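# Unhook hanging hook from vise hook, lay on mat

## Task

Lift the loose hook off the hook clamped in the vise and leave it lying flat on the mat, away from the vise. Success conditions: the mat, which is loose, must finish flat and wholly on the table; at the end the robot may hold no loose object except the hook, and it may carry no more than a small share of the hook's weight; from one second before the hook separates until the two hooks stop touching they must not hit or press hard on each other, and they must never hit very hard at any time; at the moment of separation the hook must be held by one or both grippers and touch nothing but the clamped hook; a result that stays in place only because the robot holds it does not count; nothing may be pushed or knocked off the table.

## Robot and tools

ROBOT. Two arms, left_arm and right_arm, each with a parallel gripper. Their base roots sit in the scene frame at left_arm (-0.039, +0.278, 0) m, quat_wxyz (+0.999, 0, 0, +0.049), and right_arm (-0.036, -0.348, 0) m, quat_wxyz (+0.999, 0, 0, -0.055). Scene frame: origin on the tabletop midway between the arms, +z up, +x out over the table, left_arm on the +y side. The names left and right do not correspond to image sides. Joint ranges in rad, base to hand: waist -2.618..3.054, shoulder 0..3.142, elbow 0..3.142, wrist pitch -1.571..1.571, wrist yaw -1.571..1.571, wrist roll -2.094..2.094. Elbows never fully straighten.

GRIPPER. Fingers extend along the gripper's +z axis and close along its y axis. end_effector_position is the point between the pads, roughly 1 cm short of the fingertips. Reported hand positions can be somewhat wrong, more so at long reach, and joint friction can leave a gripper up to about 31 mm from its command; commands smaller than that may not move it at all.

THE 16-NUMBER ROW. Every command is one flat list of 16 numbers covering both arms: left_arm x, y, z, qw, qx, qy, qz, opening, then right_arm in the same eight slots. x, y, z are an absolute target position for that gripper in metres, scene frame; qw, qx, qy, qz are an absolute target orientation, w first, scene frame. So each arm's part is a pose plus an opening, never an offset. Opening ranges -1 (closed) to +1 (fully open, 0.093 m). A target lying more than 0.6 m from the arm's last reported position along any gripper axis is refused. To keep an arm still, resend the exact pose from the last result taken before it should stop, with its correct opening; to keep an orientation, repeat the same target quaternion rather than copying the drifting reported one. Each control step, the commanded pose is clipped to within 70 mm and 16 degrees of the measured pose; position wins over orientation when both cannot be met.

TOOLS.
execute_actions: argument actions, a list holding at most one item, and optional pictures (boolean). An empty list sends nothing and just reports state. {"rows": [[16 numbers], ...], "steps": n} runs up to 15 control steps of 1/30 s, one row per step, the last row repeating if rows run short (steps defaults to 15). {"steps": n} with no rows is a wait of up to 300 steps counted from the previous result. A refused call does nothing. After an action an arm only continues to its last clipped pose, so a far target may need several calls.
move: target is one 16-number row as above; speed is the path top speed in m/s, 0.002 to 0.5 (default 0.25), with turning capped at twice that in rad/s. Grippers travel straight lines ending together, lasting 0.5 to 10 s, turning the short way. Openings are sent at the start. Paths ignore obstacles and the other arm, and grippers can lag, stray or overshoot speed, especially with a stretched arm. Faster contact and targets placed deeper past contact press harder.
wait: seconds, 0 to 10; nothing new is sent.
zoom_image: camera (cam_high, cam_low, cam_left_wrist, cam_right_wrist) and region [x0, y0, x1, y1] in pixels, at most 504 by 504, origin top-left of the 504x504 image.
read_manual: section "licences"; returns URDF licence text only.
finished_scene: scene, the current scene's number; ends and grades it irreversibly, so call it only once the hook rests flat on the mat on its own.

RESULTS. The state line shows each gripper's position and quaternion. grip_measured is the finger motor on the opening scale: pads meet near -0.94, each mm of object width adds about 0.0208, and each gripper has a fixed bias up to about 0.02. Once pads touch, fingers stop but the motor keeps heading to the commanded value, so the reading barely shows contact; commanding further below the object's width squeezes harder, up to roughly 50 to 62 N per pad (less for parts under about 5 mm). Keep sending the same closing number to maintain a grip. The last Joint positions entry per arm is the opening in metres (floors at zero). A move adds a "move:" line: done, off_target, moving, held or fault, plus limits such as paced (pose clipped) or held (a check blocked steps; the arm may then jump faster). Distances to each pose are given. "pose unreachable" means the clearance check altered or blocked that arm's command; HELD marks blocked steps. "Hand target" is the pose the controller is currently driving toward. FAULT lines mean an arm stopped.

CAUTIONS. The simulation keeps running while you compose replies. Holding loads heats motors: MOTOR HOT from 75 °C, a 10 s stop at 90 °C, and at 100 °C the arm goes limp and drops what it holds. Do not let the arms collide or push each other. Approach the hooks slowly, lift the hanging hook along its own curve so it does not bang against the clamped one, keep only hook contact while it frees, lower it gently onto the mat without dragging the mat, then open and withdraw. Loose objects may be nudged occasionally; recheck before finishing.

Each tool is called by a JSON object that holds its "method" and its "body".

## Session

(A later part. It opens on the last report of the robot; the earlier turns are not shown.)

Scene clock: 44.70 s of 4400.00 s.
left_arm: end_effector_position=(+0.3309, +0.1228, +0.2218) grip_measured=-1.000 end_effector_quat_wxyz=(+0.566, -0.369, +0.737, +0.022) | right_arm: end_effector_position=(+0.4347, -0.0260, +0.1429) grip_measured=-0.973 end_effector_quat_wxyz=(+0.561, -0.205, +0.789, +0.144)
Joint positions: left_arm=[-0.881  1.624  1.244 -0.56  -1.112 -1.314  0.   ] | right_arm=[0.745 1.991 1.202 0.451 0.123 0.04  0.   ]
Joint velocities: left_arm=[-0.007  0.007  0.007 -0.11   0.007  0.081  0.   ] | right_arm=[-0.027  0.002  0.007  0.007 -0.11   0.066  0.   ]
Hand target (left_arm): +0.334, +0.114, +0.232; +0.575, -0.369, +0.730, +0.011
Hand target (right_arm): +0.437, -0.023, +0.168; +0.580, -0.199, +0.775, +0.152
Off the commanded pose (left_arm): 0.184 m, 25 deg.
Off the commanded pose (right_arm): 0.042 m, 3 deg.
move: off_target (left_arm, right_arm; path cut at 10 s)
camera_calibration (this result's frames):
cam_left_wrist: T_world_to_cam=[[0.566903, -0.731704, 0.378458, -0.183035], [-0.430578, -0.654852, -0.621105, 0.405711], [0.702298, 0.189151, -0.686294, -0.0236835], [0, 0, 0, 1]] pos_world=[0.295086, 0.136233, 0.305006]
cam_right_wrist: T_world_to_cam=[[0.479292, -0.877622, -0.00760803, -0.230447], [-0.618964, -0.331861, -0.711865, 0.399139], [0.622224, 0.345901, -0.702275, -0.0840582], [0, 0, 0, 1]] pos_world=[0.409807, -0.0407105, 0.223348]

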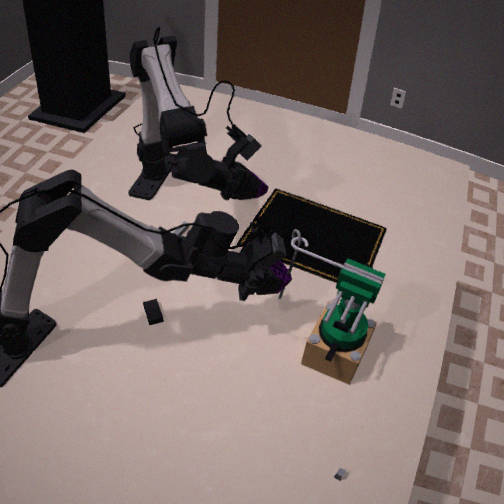

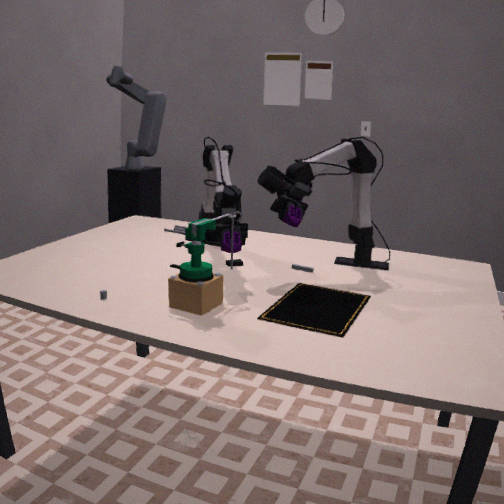

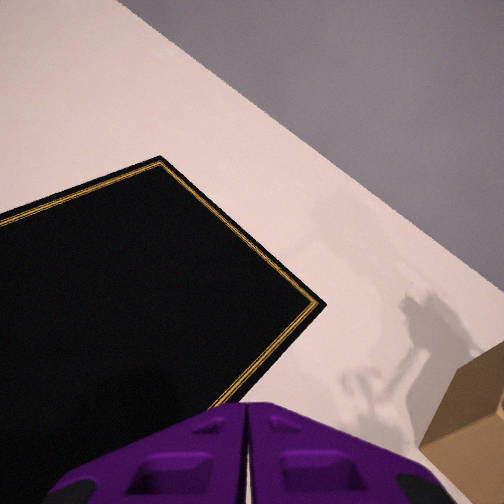

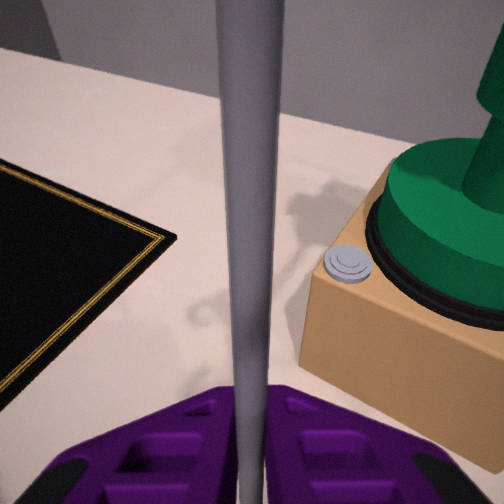

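My mistake: I sent the left arm too. I'll send it back, and the right arm has sagged.

{"method": "move", "body": {"target": [0.2385,0.2349,0.2697,0.546,-0.505,0.659,-0.113,1,0.438,-0.023,0.19,0.594,-0.195,0.764,0.158,-1], "speed": 0.05}}

{"method": "zoom_image", "body": {"camera": "cam_high", "region": [260, 200, 360, 300]}}

{"method": "zoom_image", "body": {"camera": "cam_low", "region": [180, 190, 280, 290]}}

Scene clock: 50.07 s of 4400.00 s.
left_arm: end_effector_position=(+0.2387, +0.2295, +0.2733) grip_measured=+0.989 end_effector_quat_wxyz=(+0.548, -0.501, +0.659, -0.117) | right_arm: end_effector_position=(+0.4331, -0.0273, +0.1628) grip_measured=-0.973 end_effector_quat_wxyz=(+0.573, -0.202, +0.780, +0.149)
Joint positions: left_arm=[-0.8    1.001  0.966 -0.73  -1.005 -1.541  0.093] | right_arm=[0.745 1.952 1.202 0.445 0.123 0.04  0.   ]
Joint velocities: left_arm=[ 0.002  0.007  0.012 -0.066  0.037  0.037 -0.001] | right_arm=[-0.017  0.002  0.012  0.037  0.007 -0.095  0.   ]
Hand target (left_arm): +0.236, +0.235, +0.268; +0.546, -0.506, +0.659, -0.112
Hand target (right_arm): +0.437, -0.024, +0.190; +0.594, -0.195, +0.764, +0.158
Off the commanded pose (left_arm): 0.006 m, 1 deg.
Off the commanded pose (right_arm): 0.028 m, 3 deg.
move: off_target (right_arm)
camera_calibration (this result's frames):
cam_left_wrist: T_world_to_cam=[[0.531636, -0.479291, 0.698315, -0.209103], [-0.268873, -0.87734, -0.397469, 0.419192], [0.803163, 0.0235504, -0.595294, 0.0453436], [0, 0, 0, 1]] pos_world=[0.187458, 0.266485, 0.339628]
cam_right_wrist: T_world_to_cam=[[0.479548, -0.877434, -0.0120009, -0.22996], [-0.600103, -0.317938, -0.734025, 0.40771], [0.640243, 0.359202, -0.679016, -0.0798852], [0, 0, 0, 1]] pos_world=[0.406091, -0.0434537, 0.242266]

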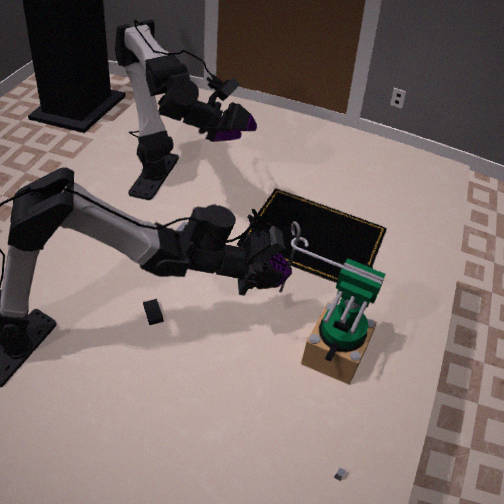

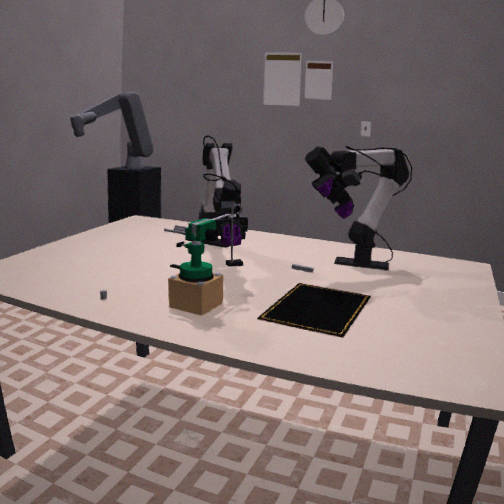

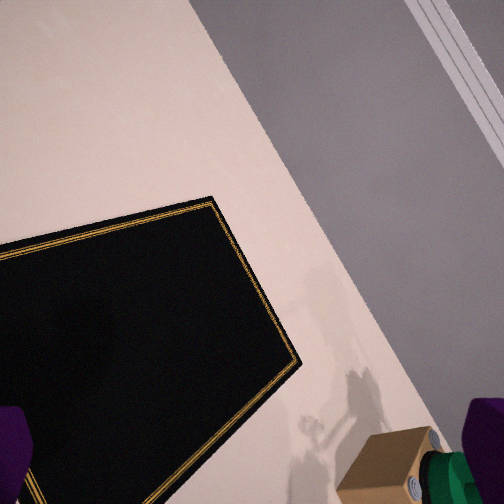

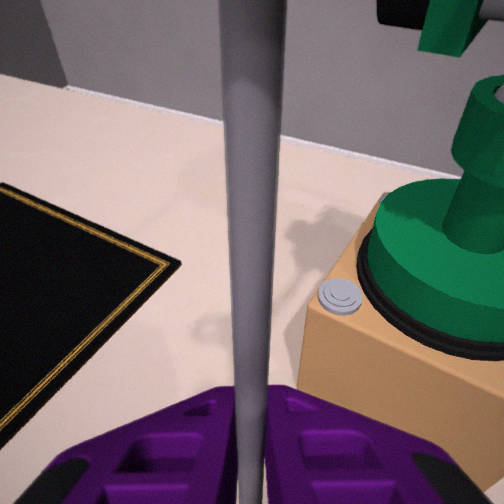

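Region (260, 200, 360, 300) of cam_high's 504x504 image, scaled by 5.040, with more detail than that image has.

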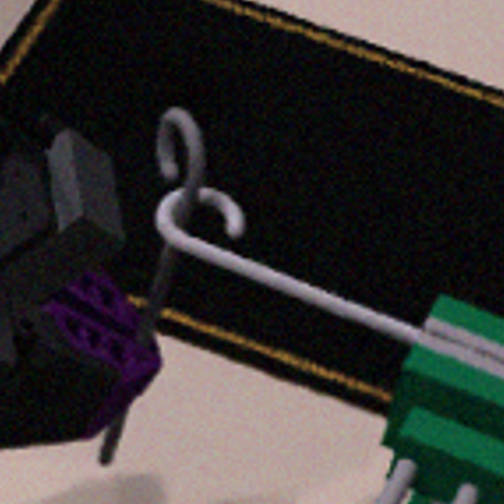

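Region (180, 190, 280, 290) of cam_low's 504x504 image, scaled by 5.040, with more detail than that image has.

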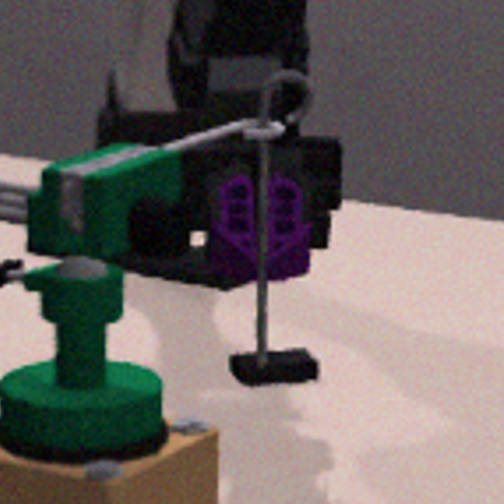

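{"method": "move", "body": {"target": [0.2385,0.2349,0.2697,0.546,-0.505,0.659,-0.113,1,0.462,-0.02,0.19,0.594,-0.195,0.764,0.158,-1], "speed": 0.02}}

{"method": "zoom_image", "body": {"camera": "cam_high", "region": [260, 200, 360, 300]}}

{"method": "zoom_image", "body": {"camera": "cam_low", "region": [180, 190, 280, 290]}}

Scene clock: 54.03 s of 4400.00 s.
left_arm: end_effector_position=(+0.2390, +0.2307, +0.2723) grip_measured=+0.989 end_effector_quat_wxyz=(+0.546, -0.503, +0.660, -0.116) | right_arm: end_effector_position=(+0.4519, -0.0203, +0.1821) grip_measured=-0.973 end_effector_quat_wxyz=(+0.584, -0.197, +0.772, +0.155)
Joint positions: left_arm=[-0.792  1.001  0.966 -0.732 -0.997 -1.542  0.093] | right_arm=[0.731 1.989 1.31  0.404 0.108 0.04  0.   ]
Joint velocities: left_arm=[ 0.017  0.012  0.007  0.037 -0.007 -0.007 -0.   ] | right_arm=[ 0.002 -0.002 -0.007 -0.007  0.007  0.007  0.   ]
Hand target (left_arm): +0.238, +0.235, +0.270; +0.546, -0.505, +0.659, -0.113
Hand target (right_arm): +0.461, -0.020, +0.190; +0.594, -0.195, +0.764, +0.158
Off the commanded pose (left_arm): 0.005 m, 0 deg.
Off the commanded pose (right_arm): 0.013 m, 2 deg.
move: off_target (right_arm)
camera_calibration (this result's frames):
cam_left_wrist: T_world_to_cam=[[0.536131, -0.475386, 0.697547, -0.209749], [-0.268832, -0.879476, -0.392749, 0.419153], [0.800183, 0.0230415, -0.599313, 0.0463051], [0, 0, 0, 1]] pos_world=[0.188082, 0.267856, 0.338683]
cam_right_wrist: T_world_to_cam=[[0.48069, -0.876656, -0.0202794, -0.231586], [-0.583147, -0.30231, -0.754021, 0.431651], [0.654886, 0.374277, -0.656537, -0.0917025], [0, 0, 0, 1]] pos_world=[0.423092, -0.0382061, 0.260571]

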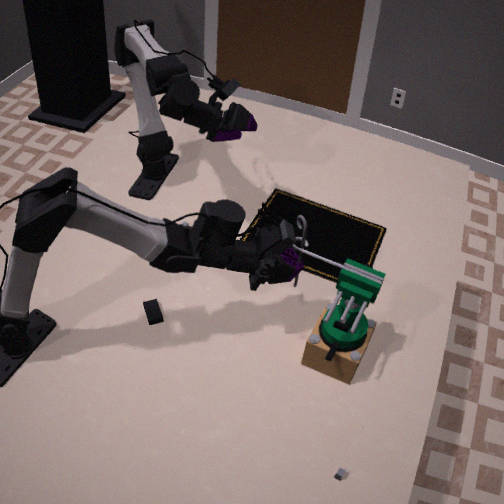

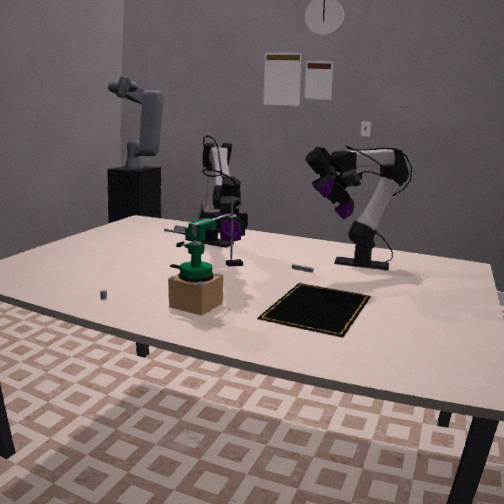

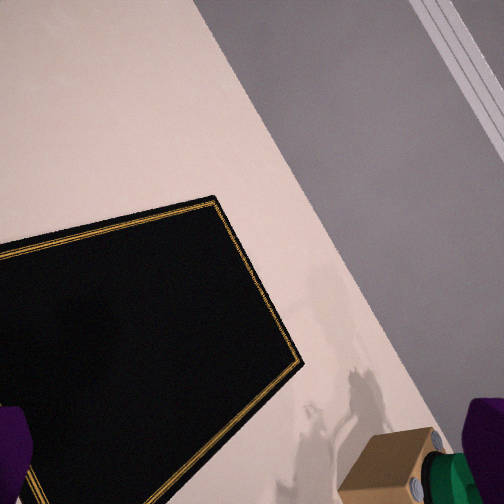

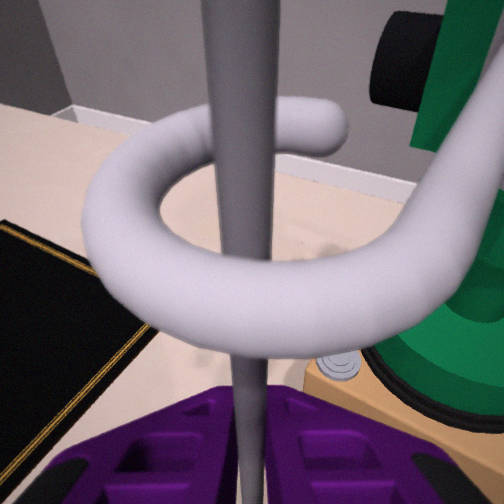

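Region (260, 200, 360, 300) of cam_high's 504x504 image, scaled by 5.040, with more detail than that image has.

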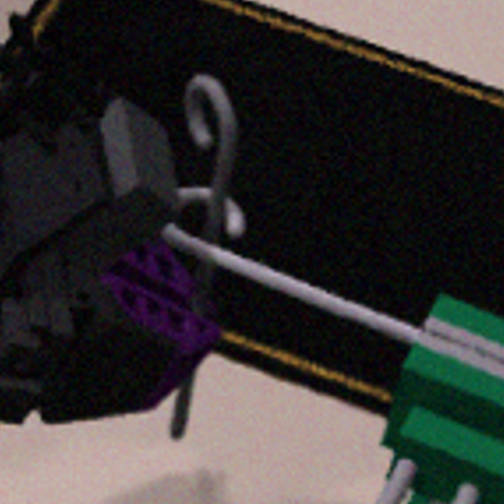

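Region (180, 190, 280, 290) of cam_low's 504x504 image, scaled by 5.040, with more detail than that image has.

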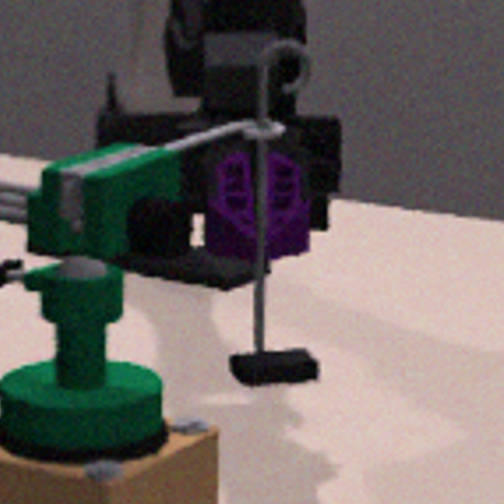

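{"method": "move", "body": {"target": [0.2385,0.2349,0.2697,0.546,-0.505,0.659,-0.113,1,0.468,-0.036,0.18,0.584,-0.197,0.772,0.155,-1], "speed": 0.02}}

{"method": "zoom_image", "body": {"camera": "cam_high", "region": [260, 200, 360, 300]}}

Scene clock: 56.53 s of 4400.00 s.
left_arm: end_effector_position=(+0.2391, +0.2306, +0.2722) grip_measured=+0.989 end_effector_quat_wxyz=(+0.546, -0.503, +0.660, -0.116) | right_arm: end_effector_position=(+0.4541, -0.0227, +0.1817) grip_measured=-0.973 end_effector_quat_wxyz=(+0.579, -0.212, +0.769, +0.169)
Joint positions: left_arm=[-0.792  1.001  0.966 -0.732 -0.996 -1.542  0.093] | right_arm=[0.707 1.989 1.31  0.403 0.043 0.026 0.   ]
Joint velocities: left_arm=[-0.007 -0.002  0.017  0.007 -0.022 -0.007 -0.   ] | right_arm=[ 0.002 -0.012 -0.007 -0.037  0.037  0.037  0.   ]
Hand target (left_arm): +0.238, +0.235, +0.270; +0.546, -0.505, +0.659, -0.113
Hand target (right_arm): +0.467, -0.036, +0.180; +0.584, -0.197, +0.772, +0.155
Off the commanded pose (left_arm): 0.005 m, 0 deg.
Off the commanded pose (right_arm): 0.019 m, 2 deg.
move: off_target (right_arm)
camera_calibration (this result's frames):
cam_left_wrist: T_world_to_cam=[[0.536106, -0.475396, 0.697559, -0.209749], [-0.269448, -0.879488, -0.392299, 0.419064], [0.799992, 0.0223581, -0.599594, 0.04653], [0, 0, 0, 1]] pos_world=[0.18814, 0.267808, 0.33861]
cam_right_wrist: T_world_to_cam=[[0.516749, -0.855789, -0.0244097, -0.249987], [-0.57328, -0.324705, -0.752274, 0.426619], [0.635862, 0.40273, -0.658398, -0.0829057], [0, 0, 0, 1]] pos_world=[0.42647, -0.0420224, 0.260247]

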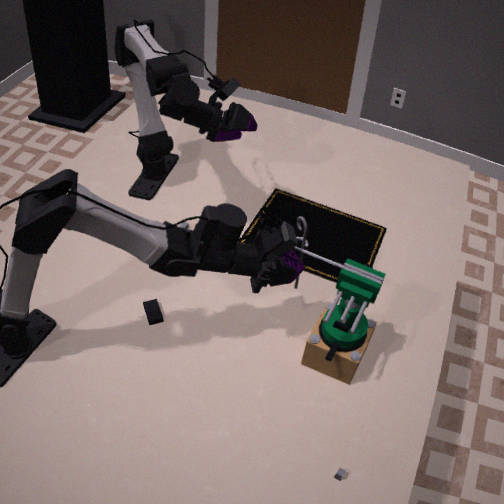

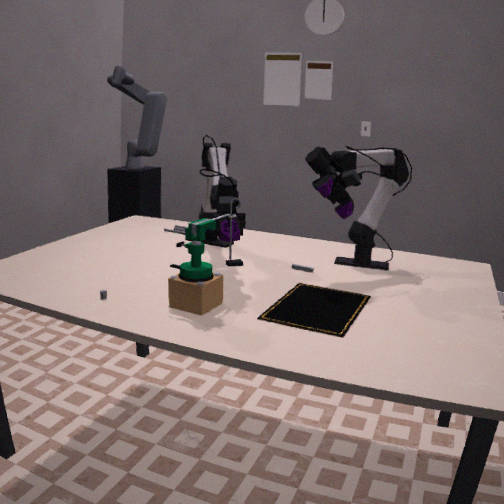

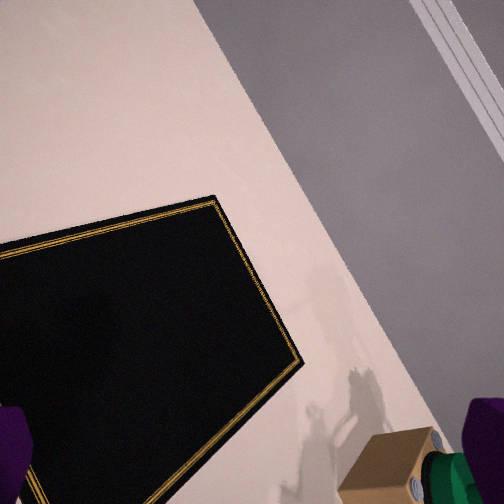

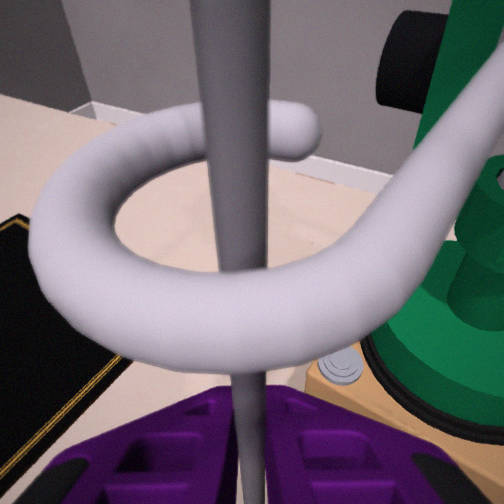

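Region (260, 200, 360, 300) of cam_high's 504x504 image, scaled by 5.040, with more detail than that image has.

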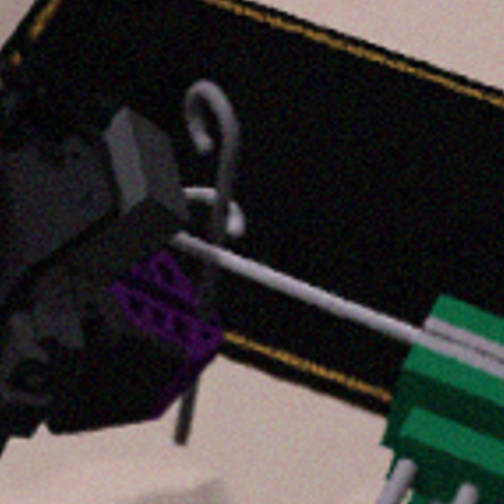

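{"method": "move", "body": {"target": [0.2385,0.2349,0.2697,0.546,-0.505,0.659,-0.113,1,0.468,-0.05,0.178,0.584,-0.197,0.772,0.155,-1], "speed": 0.02}}

Scene clock: 59.23 s of 4400.00 s.
left_arm: end_effector_position=(+0.2391, +0.2306, +0.2722) grip_measured=+0.989 end_effector_quat_wxyz=(+0.546, -0.503, +0.660, -0.116) | right_arm: end_effector_position=(+0.4550, -0.0239, +0.1817) grip_measured=-0.973 end_effector_quat_wxyz=(+0.576, -0.227, +0.765, +0.178)
Joint positions: left_arm=[-0.792  1.001  0.966 -0.732 -0.996 -1.542  0.093] | right_arm=[ 0.691  1.989  1.31   0.403 -0.006  0.01   0.   ]
Joint velocities: left_arm=[ 0.002 -0.002  0.002 -0.022 -0.081  0.007 -0.   ] | right_arm=[ 0.002 -0.012 -0.002  0.11  -0.022  0.007  0.   ]
Hand target (left_arm): +0.238, +0.235, +0.270; +0.546, -0.505, +0.659, -0.113
Hand target (right_arm): +0.468, -0.050, +0.178; +0.584, -0.197, +0.772, +0.155
Off the commanded pose (left_arm): 0.005 m, 0 deg.
Off the commanded pose (right_arm): 0.029 m, 4 deg.
move: off_target (right_arm)
camera_calibration (this result's frames):
cam_left_wrist: T_world_to_cam=[[0.536106, -0.475396, 0.697559, -0.209749], [-0.269448, -0.879488, -0.392299, 0.419064], [0.799992, 0.0223581, -0.599594, 0.04653], [0, 0, 0, 1]] pos_world=[0.18814, 0.267808, 0.33861]
cam_right_wrist: T_world_to_cam=[[0.546536, -0.837159, -0.0215504, -0.265045], [-0.560485, -0.346548, -0.752171, 0.42036], [0.622218, 0.423167, -0.658616, -0.0762985], [0, 0, 0, 1]] pos_world=[0.427936, -0.0439228, 0.260219]

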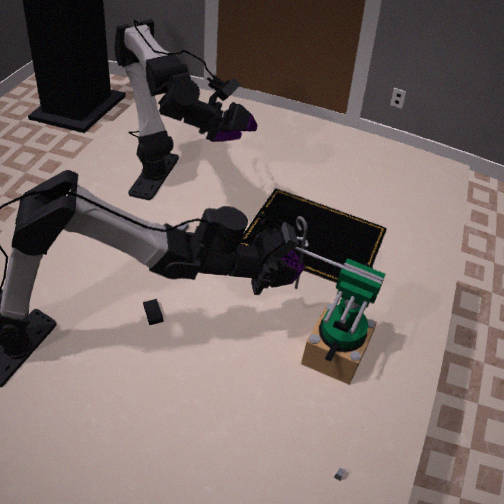

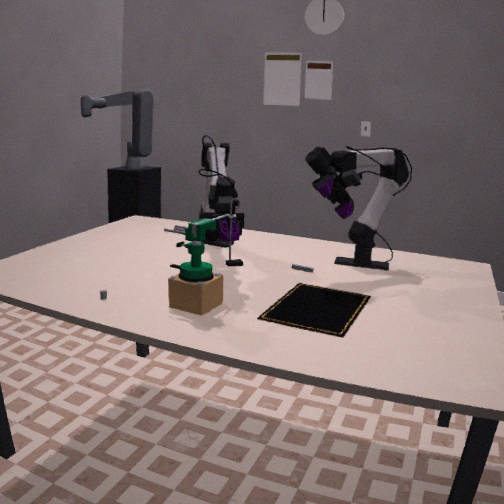

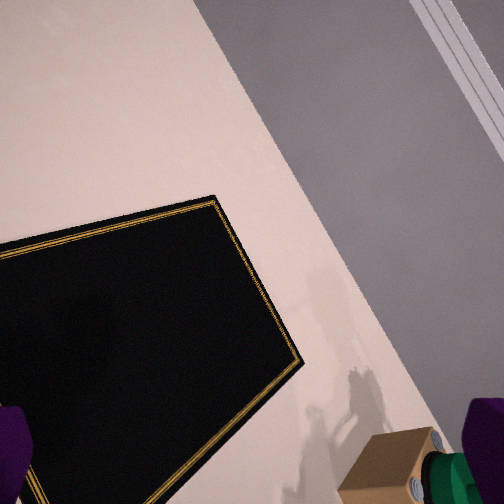

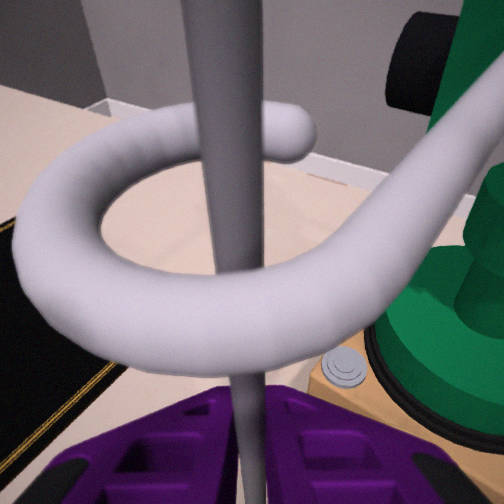

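{"method": "move", "body": {"target": [0.2385,0.2349,0.2697,0.546,-0.505,0.659,-0.113,1,0.482,-0.05,0.178,0.584,-0.197,0.772,0.155,-1], "speed": 0.02}}

Scene clock: 64.90 s of 4400.00 s.
left_arm: end_effector_position=(+0.2391, +0.2306, +0.2722) grip_measured=+0.989 end_effector_quat_wxyz=(+0.546, -0.503, +0.660, -0.116) | right_arm: end_effector_position=(+0.4560, -0.0256, +0.1817) grip_measured=-0.973 end_effector_quat_wxyz=(+0.575, -0.235, +0.762, +0.183)
Joint positions: left_arm=[-0.792  1.001  0.966 -0.732 -0.996 -1.542  0.093] | right_arm=[ 0.679  1.989  1.31   0.403 -0.037 -0.002  0.   ]
Joint velocities: left_arm=[-0.012 -0.012 -0.002 -0.081 -0.007 -0.051 -0.   ] | right_arm=[-0.012  0.017 -0.022 -0.007 -0.037 -0.051  0.   ]
Hand target (left_arm): +0.238, +0.235, +0.270; +0.546, -0.505, +0.659, -0.113
Hand target (right_arm): +0.480, -0.051, +0.178; +0.584, -0.197, +0.772, +0.155
Off the commanded pose (left_arm): 0.005 m, 0 deg.
Off the commanded pose (right_arm): 0.036 m, 6 deg.
After step 90, 0.47 s passed at rest.
move: off_target (right_arm)
camera_calibration (this result's frames):
cam_left_wrist: T_world_to_cam=[[0.536106, -0.475396, 0.697559, -0.209749], [-0.269448, -0.879488, -0.392299, 0.419064], [0.799992, 0.0223581, -0.599594, 0.04653], [0, 0, 0, 1]] pos_world=[0.18814, 0.267808, 0.33861]
cam_right_wrist: T_world_to_cam=[[0.56364, -0.825794, -0.01932, -0.274942], [-0.552178, -0.359284, -0.75234, 0.416287], [0.614336, 0.434717, -0.658492, -0.0723328], [0, 0, 0, 1]] pos_world=[0.42927, -0.0460366, 0.260247]

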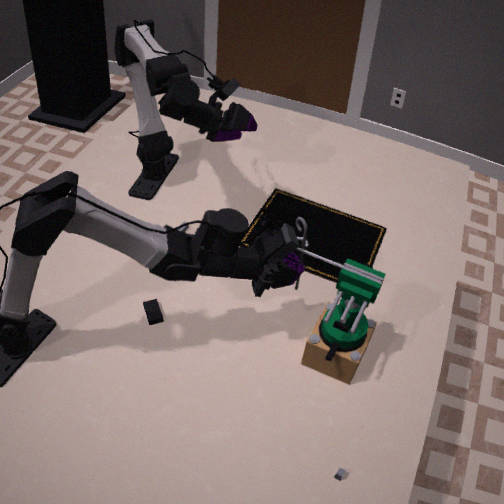

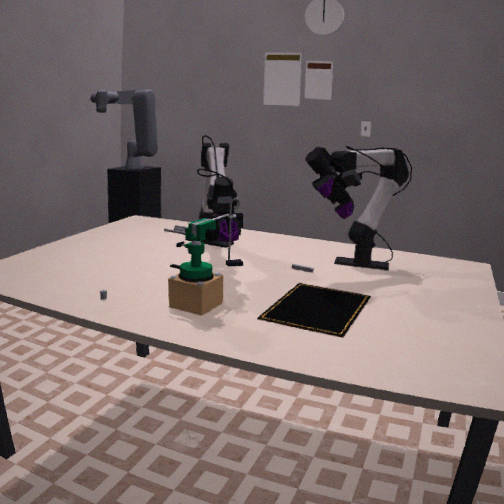

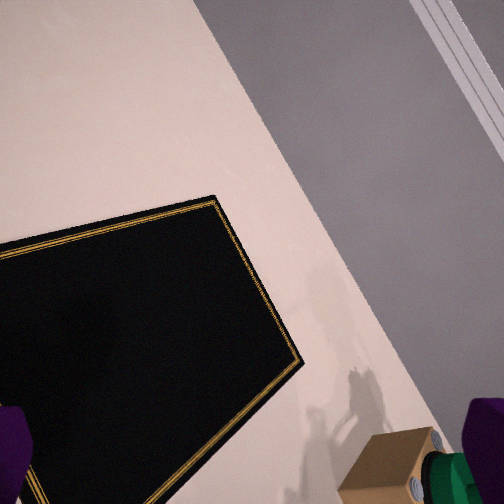

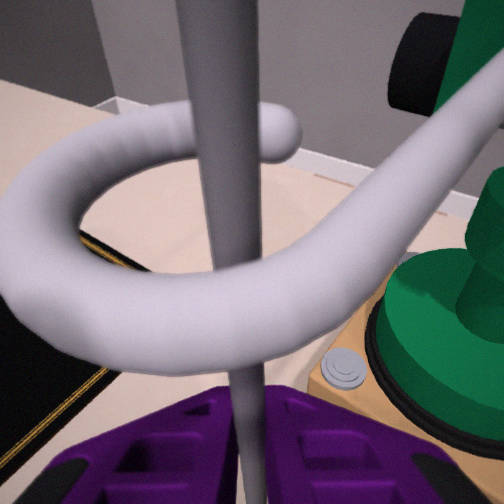

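{"method": "move", "body": {"target": [0.2385,0.2349,0.2697,0.546,-0.505,0.659,-0.113,1,0.465,-0.035,0.155,0.584,-0.197,0.772,0.155,-1], "speed": 0.02}}

{"method": "zoom_image", "body": {"camera": "cam_low", "region": [180, 190, 280, 290]}}

Scene clock: 68.70 s of 4400.00 s.
left_arm: end_effector_position=(+0.2391, +0.2306, +0.2722) grip_measured=+0.989 end_effector_quat_wxyz=(+0.546, -0.503, +0.660, -0.116) | right_arm: end_effector_position=(+0.4593, -0.0230, +0.1814) grip_measured=-0.973 end_effector_quat_wxyz=(+0.599, -0.220, +0.751, +0.172)
Joint positions: left_arm=[-0.792  1.001  0.966 -0.732 -0.996 -1.542  0.093] | right_arm=[0.696 2.013 1.292 0.494 0.021 0.001 0.   ]
Joint velocities: left_arm=[ 0.012 -0.017 -0.002 -0.007 -0.081 -0.007  0.001] | right_arm=[ 0.002 -0.007 -0.012  0.007 -0.051 -0.051  0.   ]
Hand target (left_arm): +0.238, +0.235, +0.270; +0.546, -0.505, +0.659, -0.113
Hand target (right_arm): +0.464, -0.035, +0.156; +0.584, -0.198, +0.772, +0.155
Off the commanded pose (left_arm): 0.005 m, 0 deg.
Off the commanded pose (right_arm): 0.030 m, 4 deg.
move: off_target (right_arm)
camera_calibration (this result's frames):
cam_left_wrist: T_world_to_cam=[[0.536106, -0.475396, 0.697559, -0.209749], [-0.269448, -0.879488, -0.392299, 0.419064], [0.799992, 0.0223581, -0.599594, 0.04653], [0, 0, 0, 1]] pos_world=[0.18814, 0.267808, 0.33861]
cam_right_wrist: T_world_to_cam=[[0.531158, -0.847243, -0.00707837, -0.262452], [-0.52846, -0.324752, -0.784389, 0.414497], [0.66227, 0.420376, -0.620228, -0.104986], [0, 0, 0, 1]] pos_world=[0.427978, -0.0436182, 0.258154]

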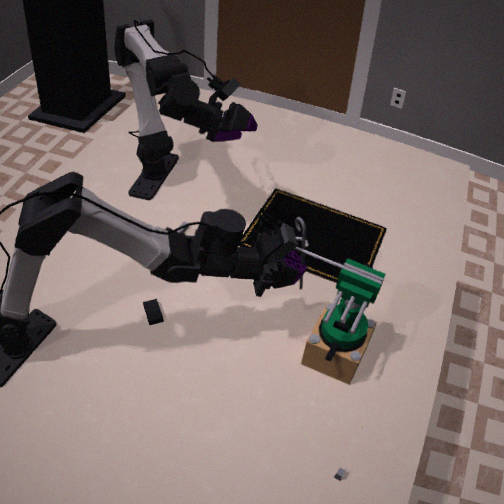

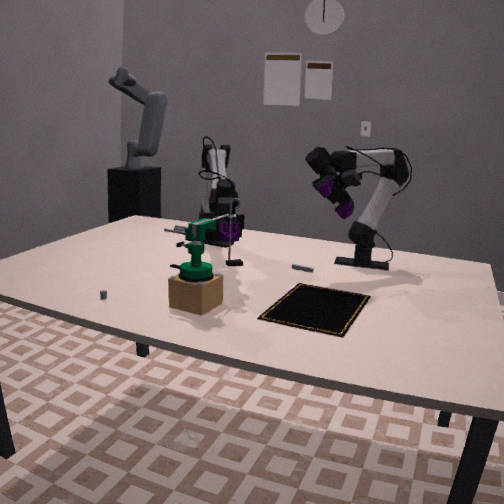

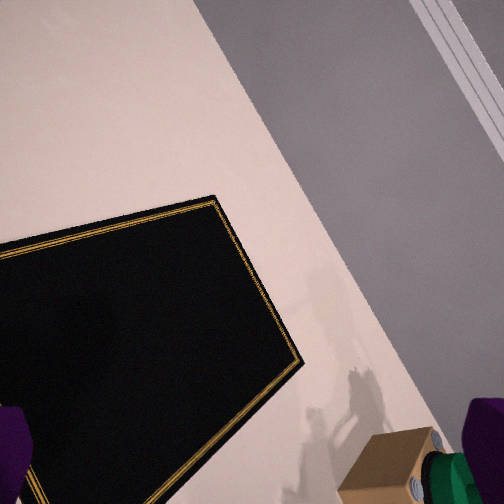

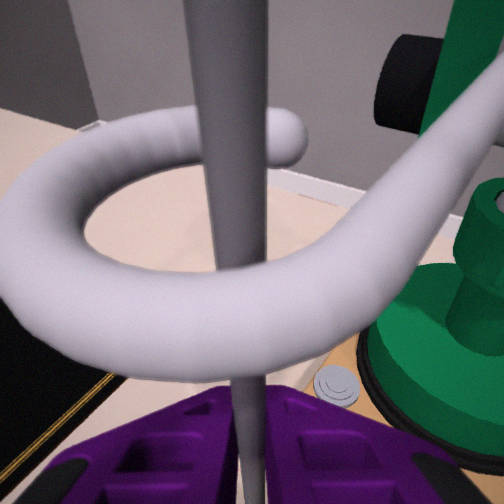

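Region (180, 190, 280, 290) of cam_low's 504x504 image, scaled by 5.040, with more detail than that image has.

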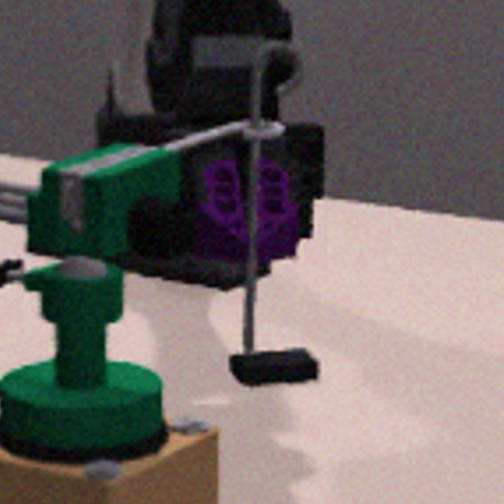

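{"method": "execute_actions", "body": {"actions": [{"rows":[[0.2385,0.2349,0.2697,0.546,-0.505,0.659,-0.113,1,0.48,-0.05,0.145,0.584,-0.197,0.772,0.155,-1]],"steps":10}]}}

Scene clock: 70.73 s of 4400.00 s.
left_arm: end_effector_position=(+0.2391, +0.2306, +0.2722) grip_measured=+0.989 end_effector_quat_wxyz=(+0.546, -0.503, +0.660, -0.116) | right_arm: end_effector_position=(+0.4715, -0.0340, +0.1613) grip_measured=-0.973 end_effector_quat_wxyz=(+0.592, -0.218, +0.757, +0.170)
Joint positions: left_arm=[-0.792  1.001  0.966 -0.732 -0.996 -1.542  0.093] | right_arm=[ 0.661  2.06   1.292  0.524 -0.008 -0.002  0.   ]
Joint velocities: left_arm=[ 0.002  0.017 -0.017  0.022 -0.022  0.022 -0.001] | right_arm=[-0.002  0.007 -0.007  0.037  0.037 -0.022  0.   ]
Hand target (left_arm): +0.238, +0.235, +0.270; +0.546, -0.505, +0.659, -0.113
Hand target (right_arm): +0.480, -0.050, +0.146; +0.584, -0.197, +0.772, +0.155
Off the commanded pose (left_arm): 0.005 m, 0 deg.
Off the commanded pose (right_arm): 0.024 m, 4 deg.
Steps of this call (steps 1 to 51: nothing new was sent; steps 52 to 61: all 10 steps of this action). Readings (end_effector_position):
52: left_arm (+0.2391, +0.2306, +0.2722) | right_arm (+0.4601, -0.0234, +0.1807)
53: left_arm (+0.2391, +0.2306, +0.2722) | right_arm (+0.4613, -0.0235, +0.1801)
55: left_arm (+0.2391, +0.2306, +0.2722) | right_arm (+0.4649, -0.0268, +0.1757)
59: left_arm (+0.2391, +0.2306, +0.2722) | right_arm (+0.4719, -0.0348, +0.1628)
61: the state above
camera_calibration (this result's frames):
cam_left_wrist: T_world_to_cam=[[0.536106, -0.475396, 0.697559, -0.209749], [-0.269448, -0.879488, -0.392299, 0.419064], [0.799992, 0.0223581, -0.599594, 0.04653], [0, 0, 0, 1]] pos_world=[0.18814, 0.267808, 0.33861]
cam_right_wrist: T_world_to_cam=[[0.526305, -0.850222, -0.0111865, -0.275575], [-0.543598, -0.326324, -0.773314, 0.406938], [0.653838, 0.41308, -0.633925, -0.114962], [0, 0, 0, 1]] pos_world=[0.441414, -0.0540177, 0.238731]

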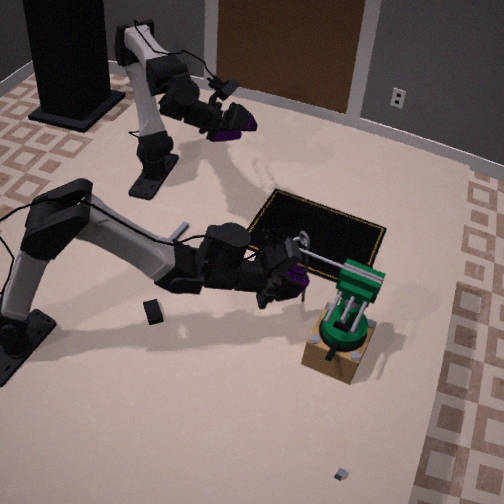

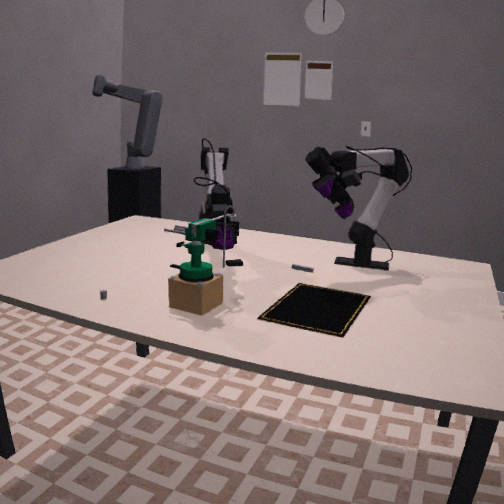

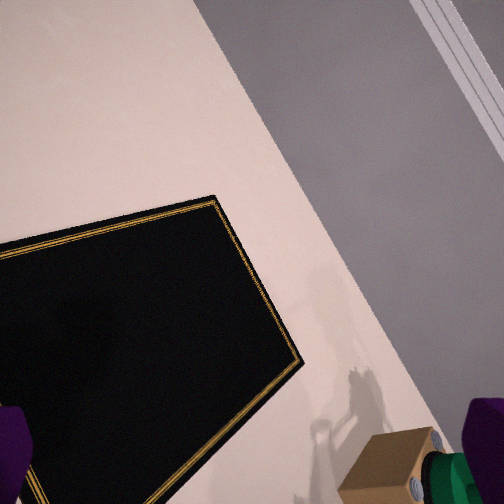

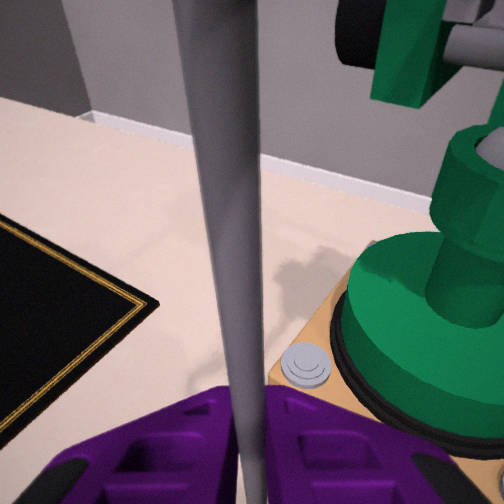

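{"method": "zoom_image", "body": {"camera": "cam_high", "region": [260, 200, 360, 300]}}

{"method": "zoom_image", "body": {"camera": "cam_low", "region": [180, 190, 280, 290]}}

Region (260, 200, 360, 300) of cam_high's 504x504 image, scaled by 5.040, with more detail than that image has.

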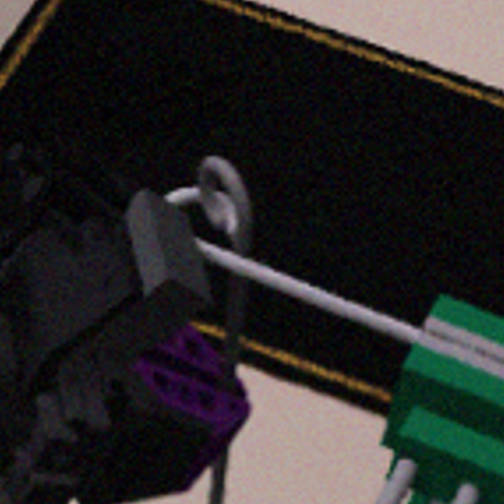

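Region (180, 190, 280, 290) of cam_low's 504x504 image, scaled by 5.040, with more detail than that image has.

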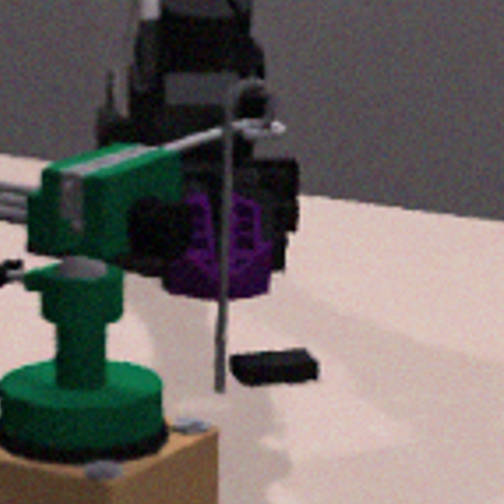

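{"method": "move", "body": {"target": [0.2385,0.2349,0.2697,0.546,-0.505,0.659,-0.113,1,0.475,-0.036,0.2,0.592,-0.218,0.757,0.170,-1], "speed": 0.03}}

{"method": "zoom_image", "body": {"camera": "cam_high", "region": [260, 200, 360, 300]}}

{"method": "zoom_image", "body": {"camera": "cam_low", "region": [180, 190, 280, 290]}}

Scene clock: 74.50 s of 4400.00 s.
left_arm: end_effector_position=(+0.2391, +0.2306, +0.2722) grip_measured=+0.989 end_effector_quat_wxyz=(+0.546, -0.503, +0.660, -0.116) | right_arm: end_effector_position=(+0.4695, -0.0326, +0.1803) grip_measured=-0.973 end_effector_quat_wxyz=(+0.578, -0.224, +0.766, +0.170)
Joint positions: left_arm=[-0.792  1.001  0.966 -0.732 -0.996 -1.542  0.093] | right_arm=[ 0.662  2.016  1.347  0.391 -0.017 -0.003  0.   ]
Joint velocities: left_arm=[-0.022 -0.027 -0.002 -0.007 -0.066 -0.051 -0.   ] | right_arm=[-0.007 -0.002  0.017 -0.125  0.022  0.051  0.   ]
Hand target (left_arm): +0.238, +0.235, +0.270; +0.546, -0.505, +0.659, -0.113
Hand target (right_arm): +0.475, -0.036, +0.200; +0.592, -0.218, +0.757, +0.170
Off the commanded pose (left_arm): 0.005 m, 0 deg.
Off the commanded pose (right_arm): 0.021 m, 2 deg.
move: off_target (right_arm)
camera_calibration (this result's frames):
cam_left_wrist: T_world_to_cam=[[0.536106, -0.475396, 0.697559, -0.209749], [-0.269448, -0.879488, -0.392299, 0.419064], [0.799992, 0.0223581, -0.599594, 0.04653], [0, 0, 0, 1]] pos_world=[0.18814, 0.267808, 0.33861]
cam_right_wrist: T_world_to_cam=[[0.534664, -0.84497, -0.0126857, -0.27662], [-0.563162, -0.345074, -0.750848, 0.42548], [0.630066, 0.408595, -0.660354, -0.0864318], [0, 0, 0, 1]] pos_world=[0.44197, -0.0515972, 0.258886]

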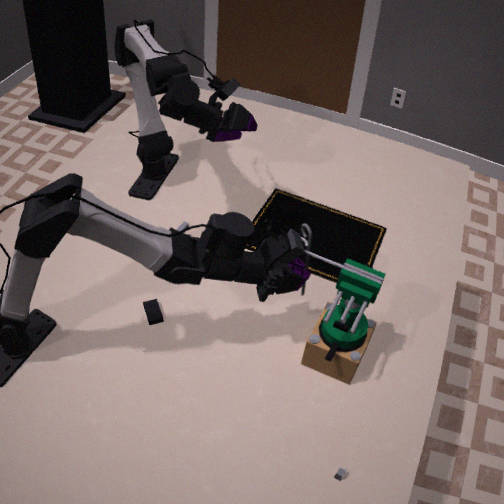

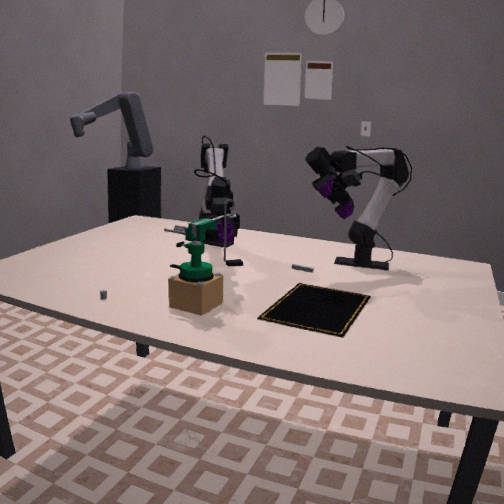

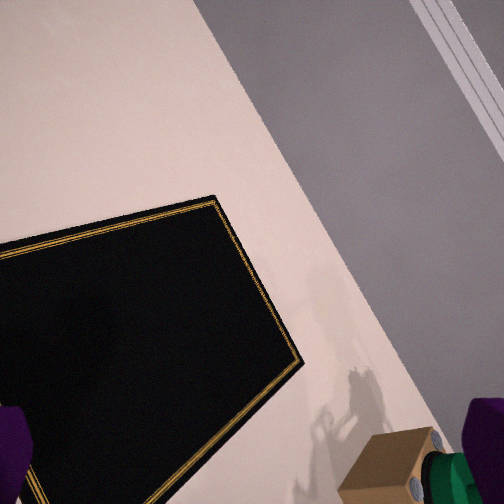

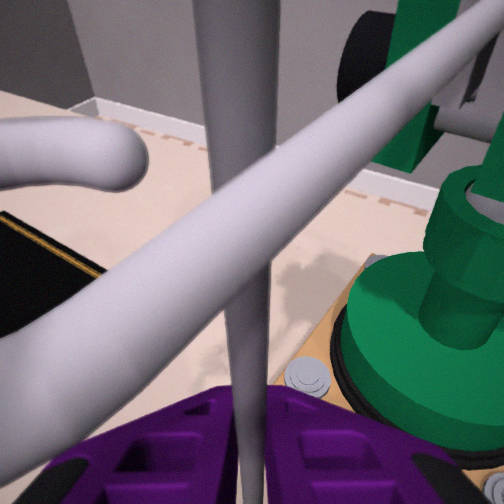

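Region (260, 200, 360, 300) of cam_high's 504x504 image, scaled by 5.040, with more detail than that image has.

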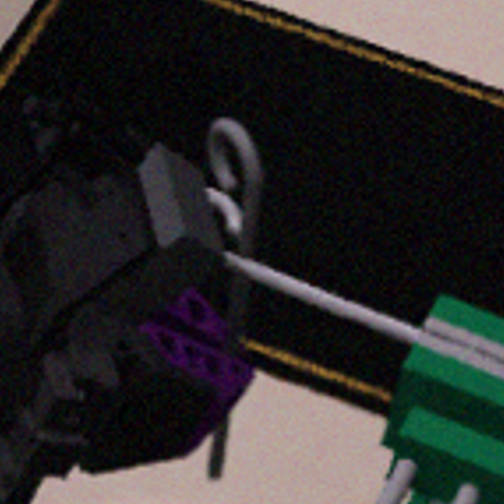

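Region (180, 190, 280, 290) of cam_low's 504x504 image, scaled by 5.040, with more detail than that image has.

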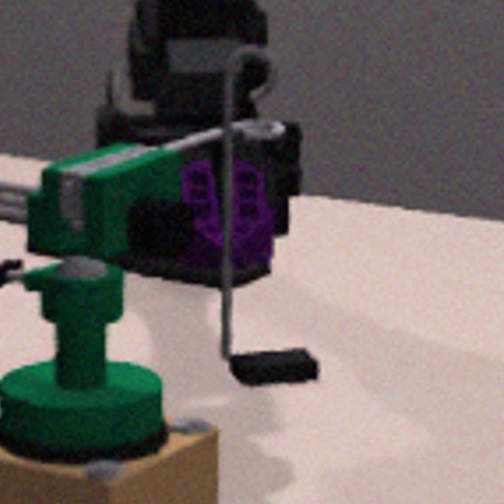

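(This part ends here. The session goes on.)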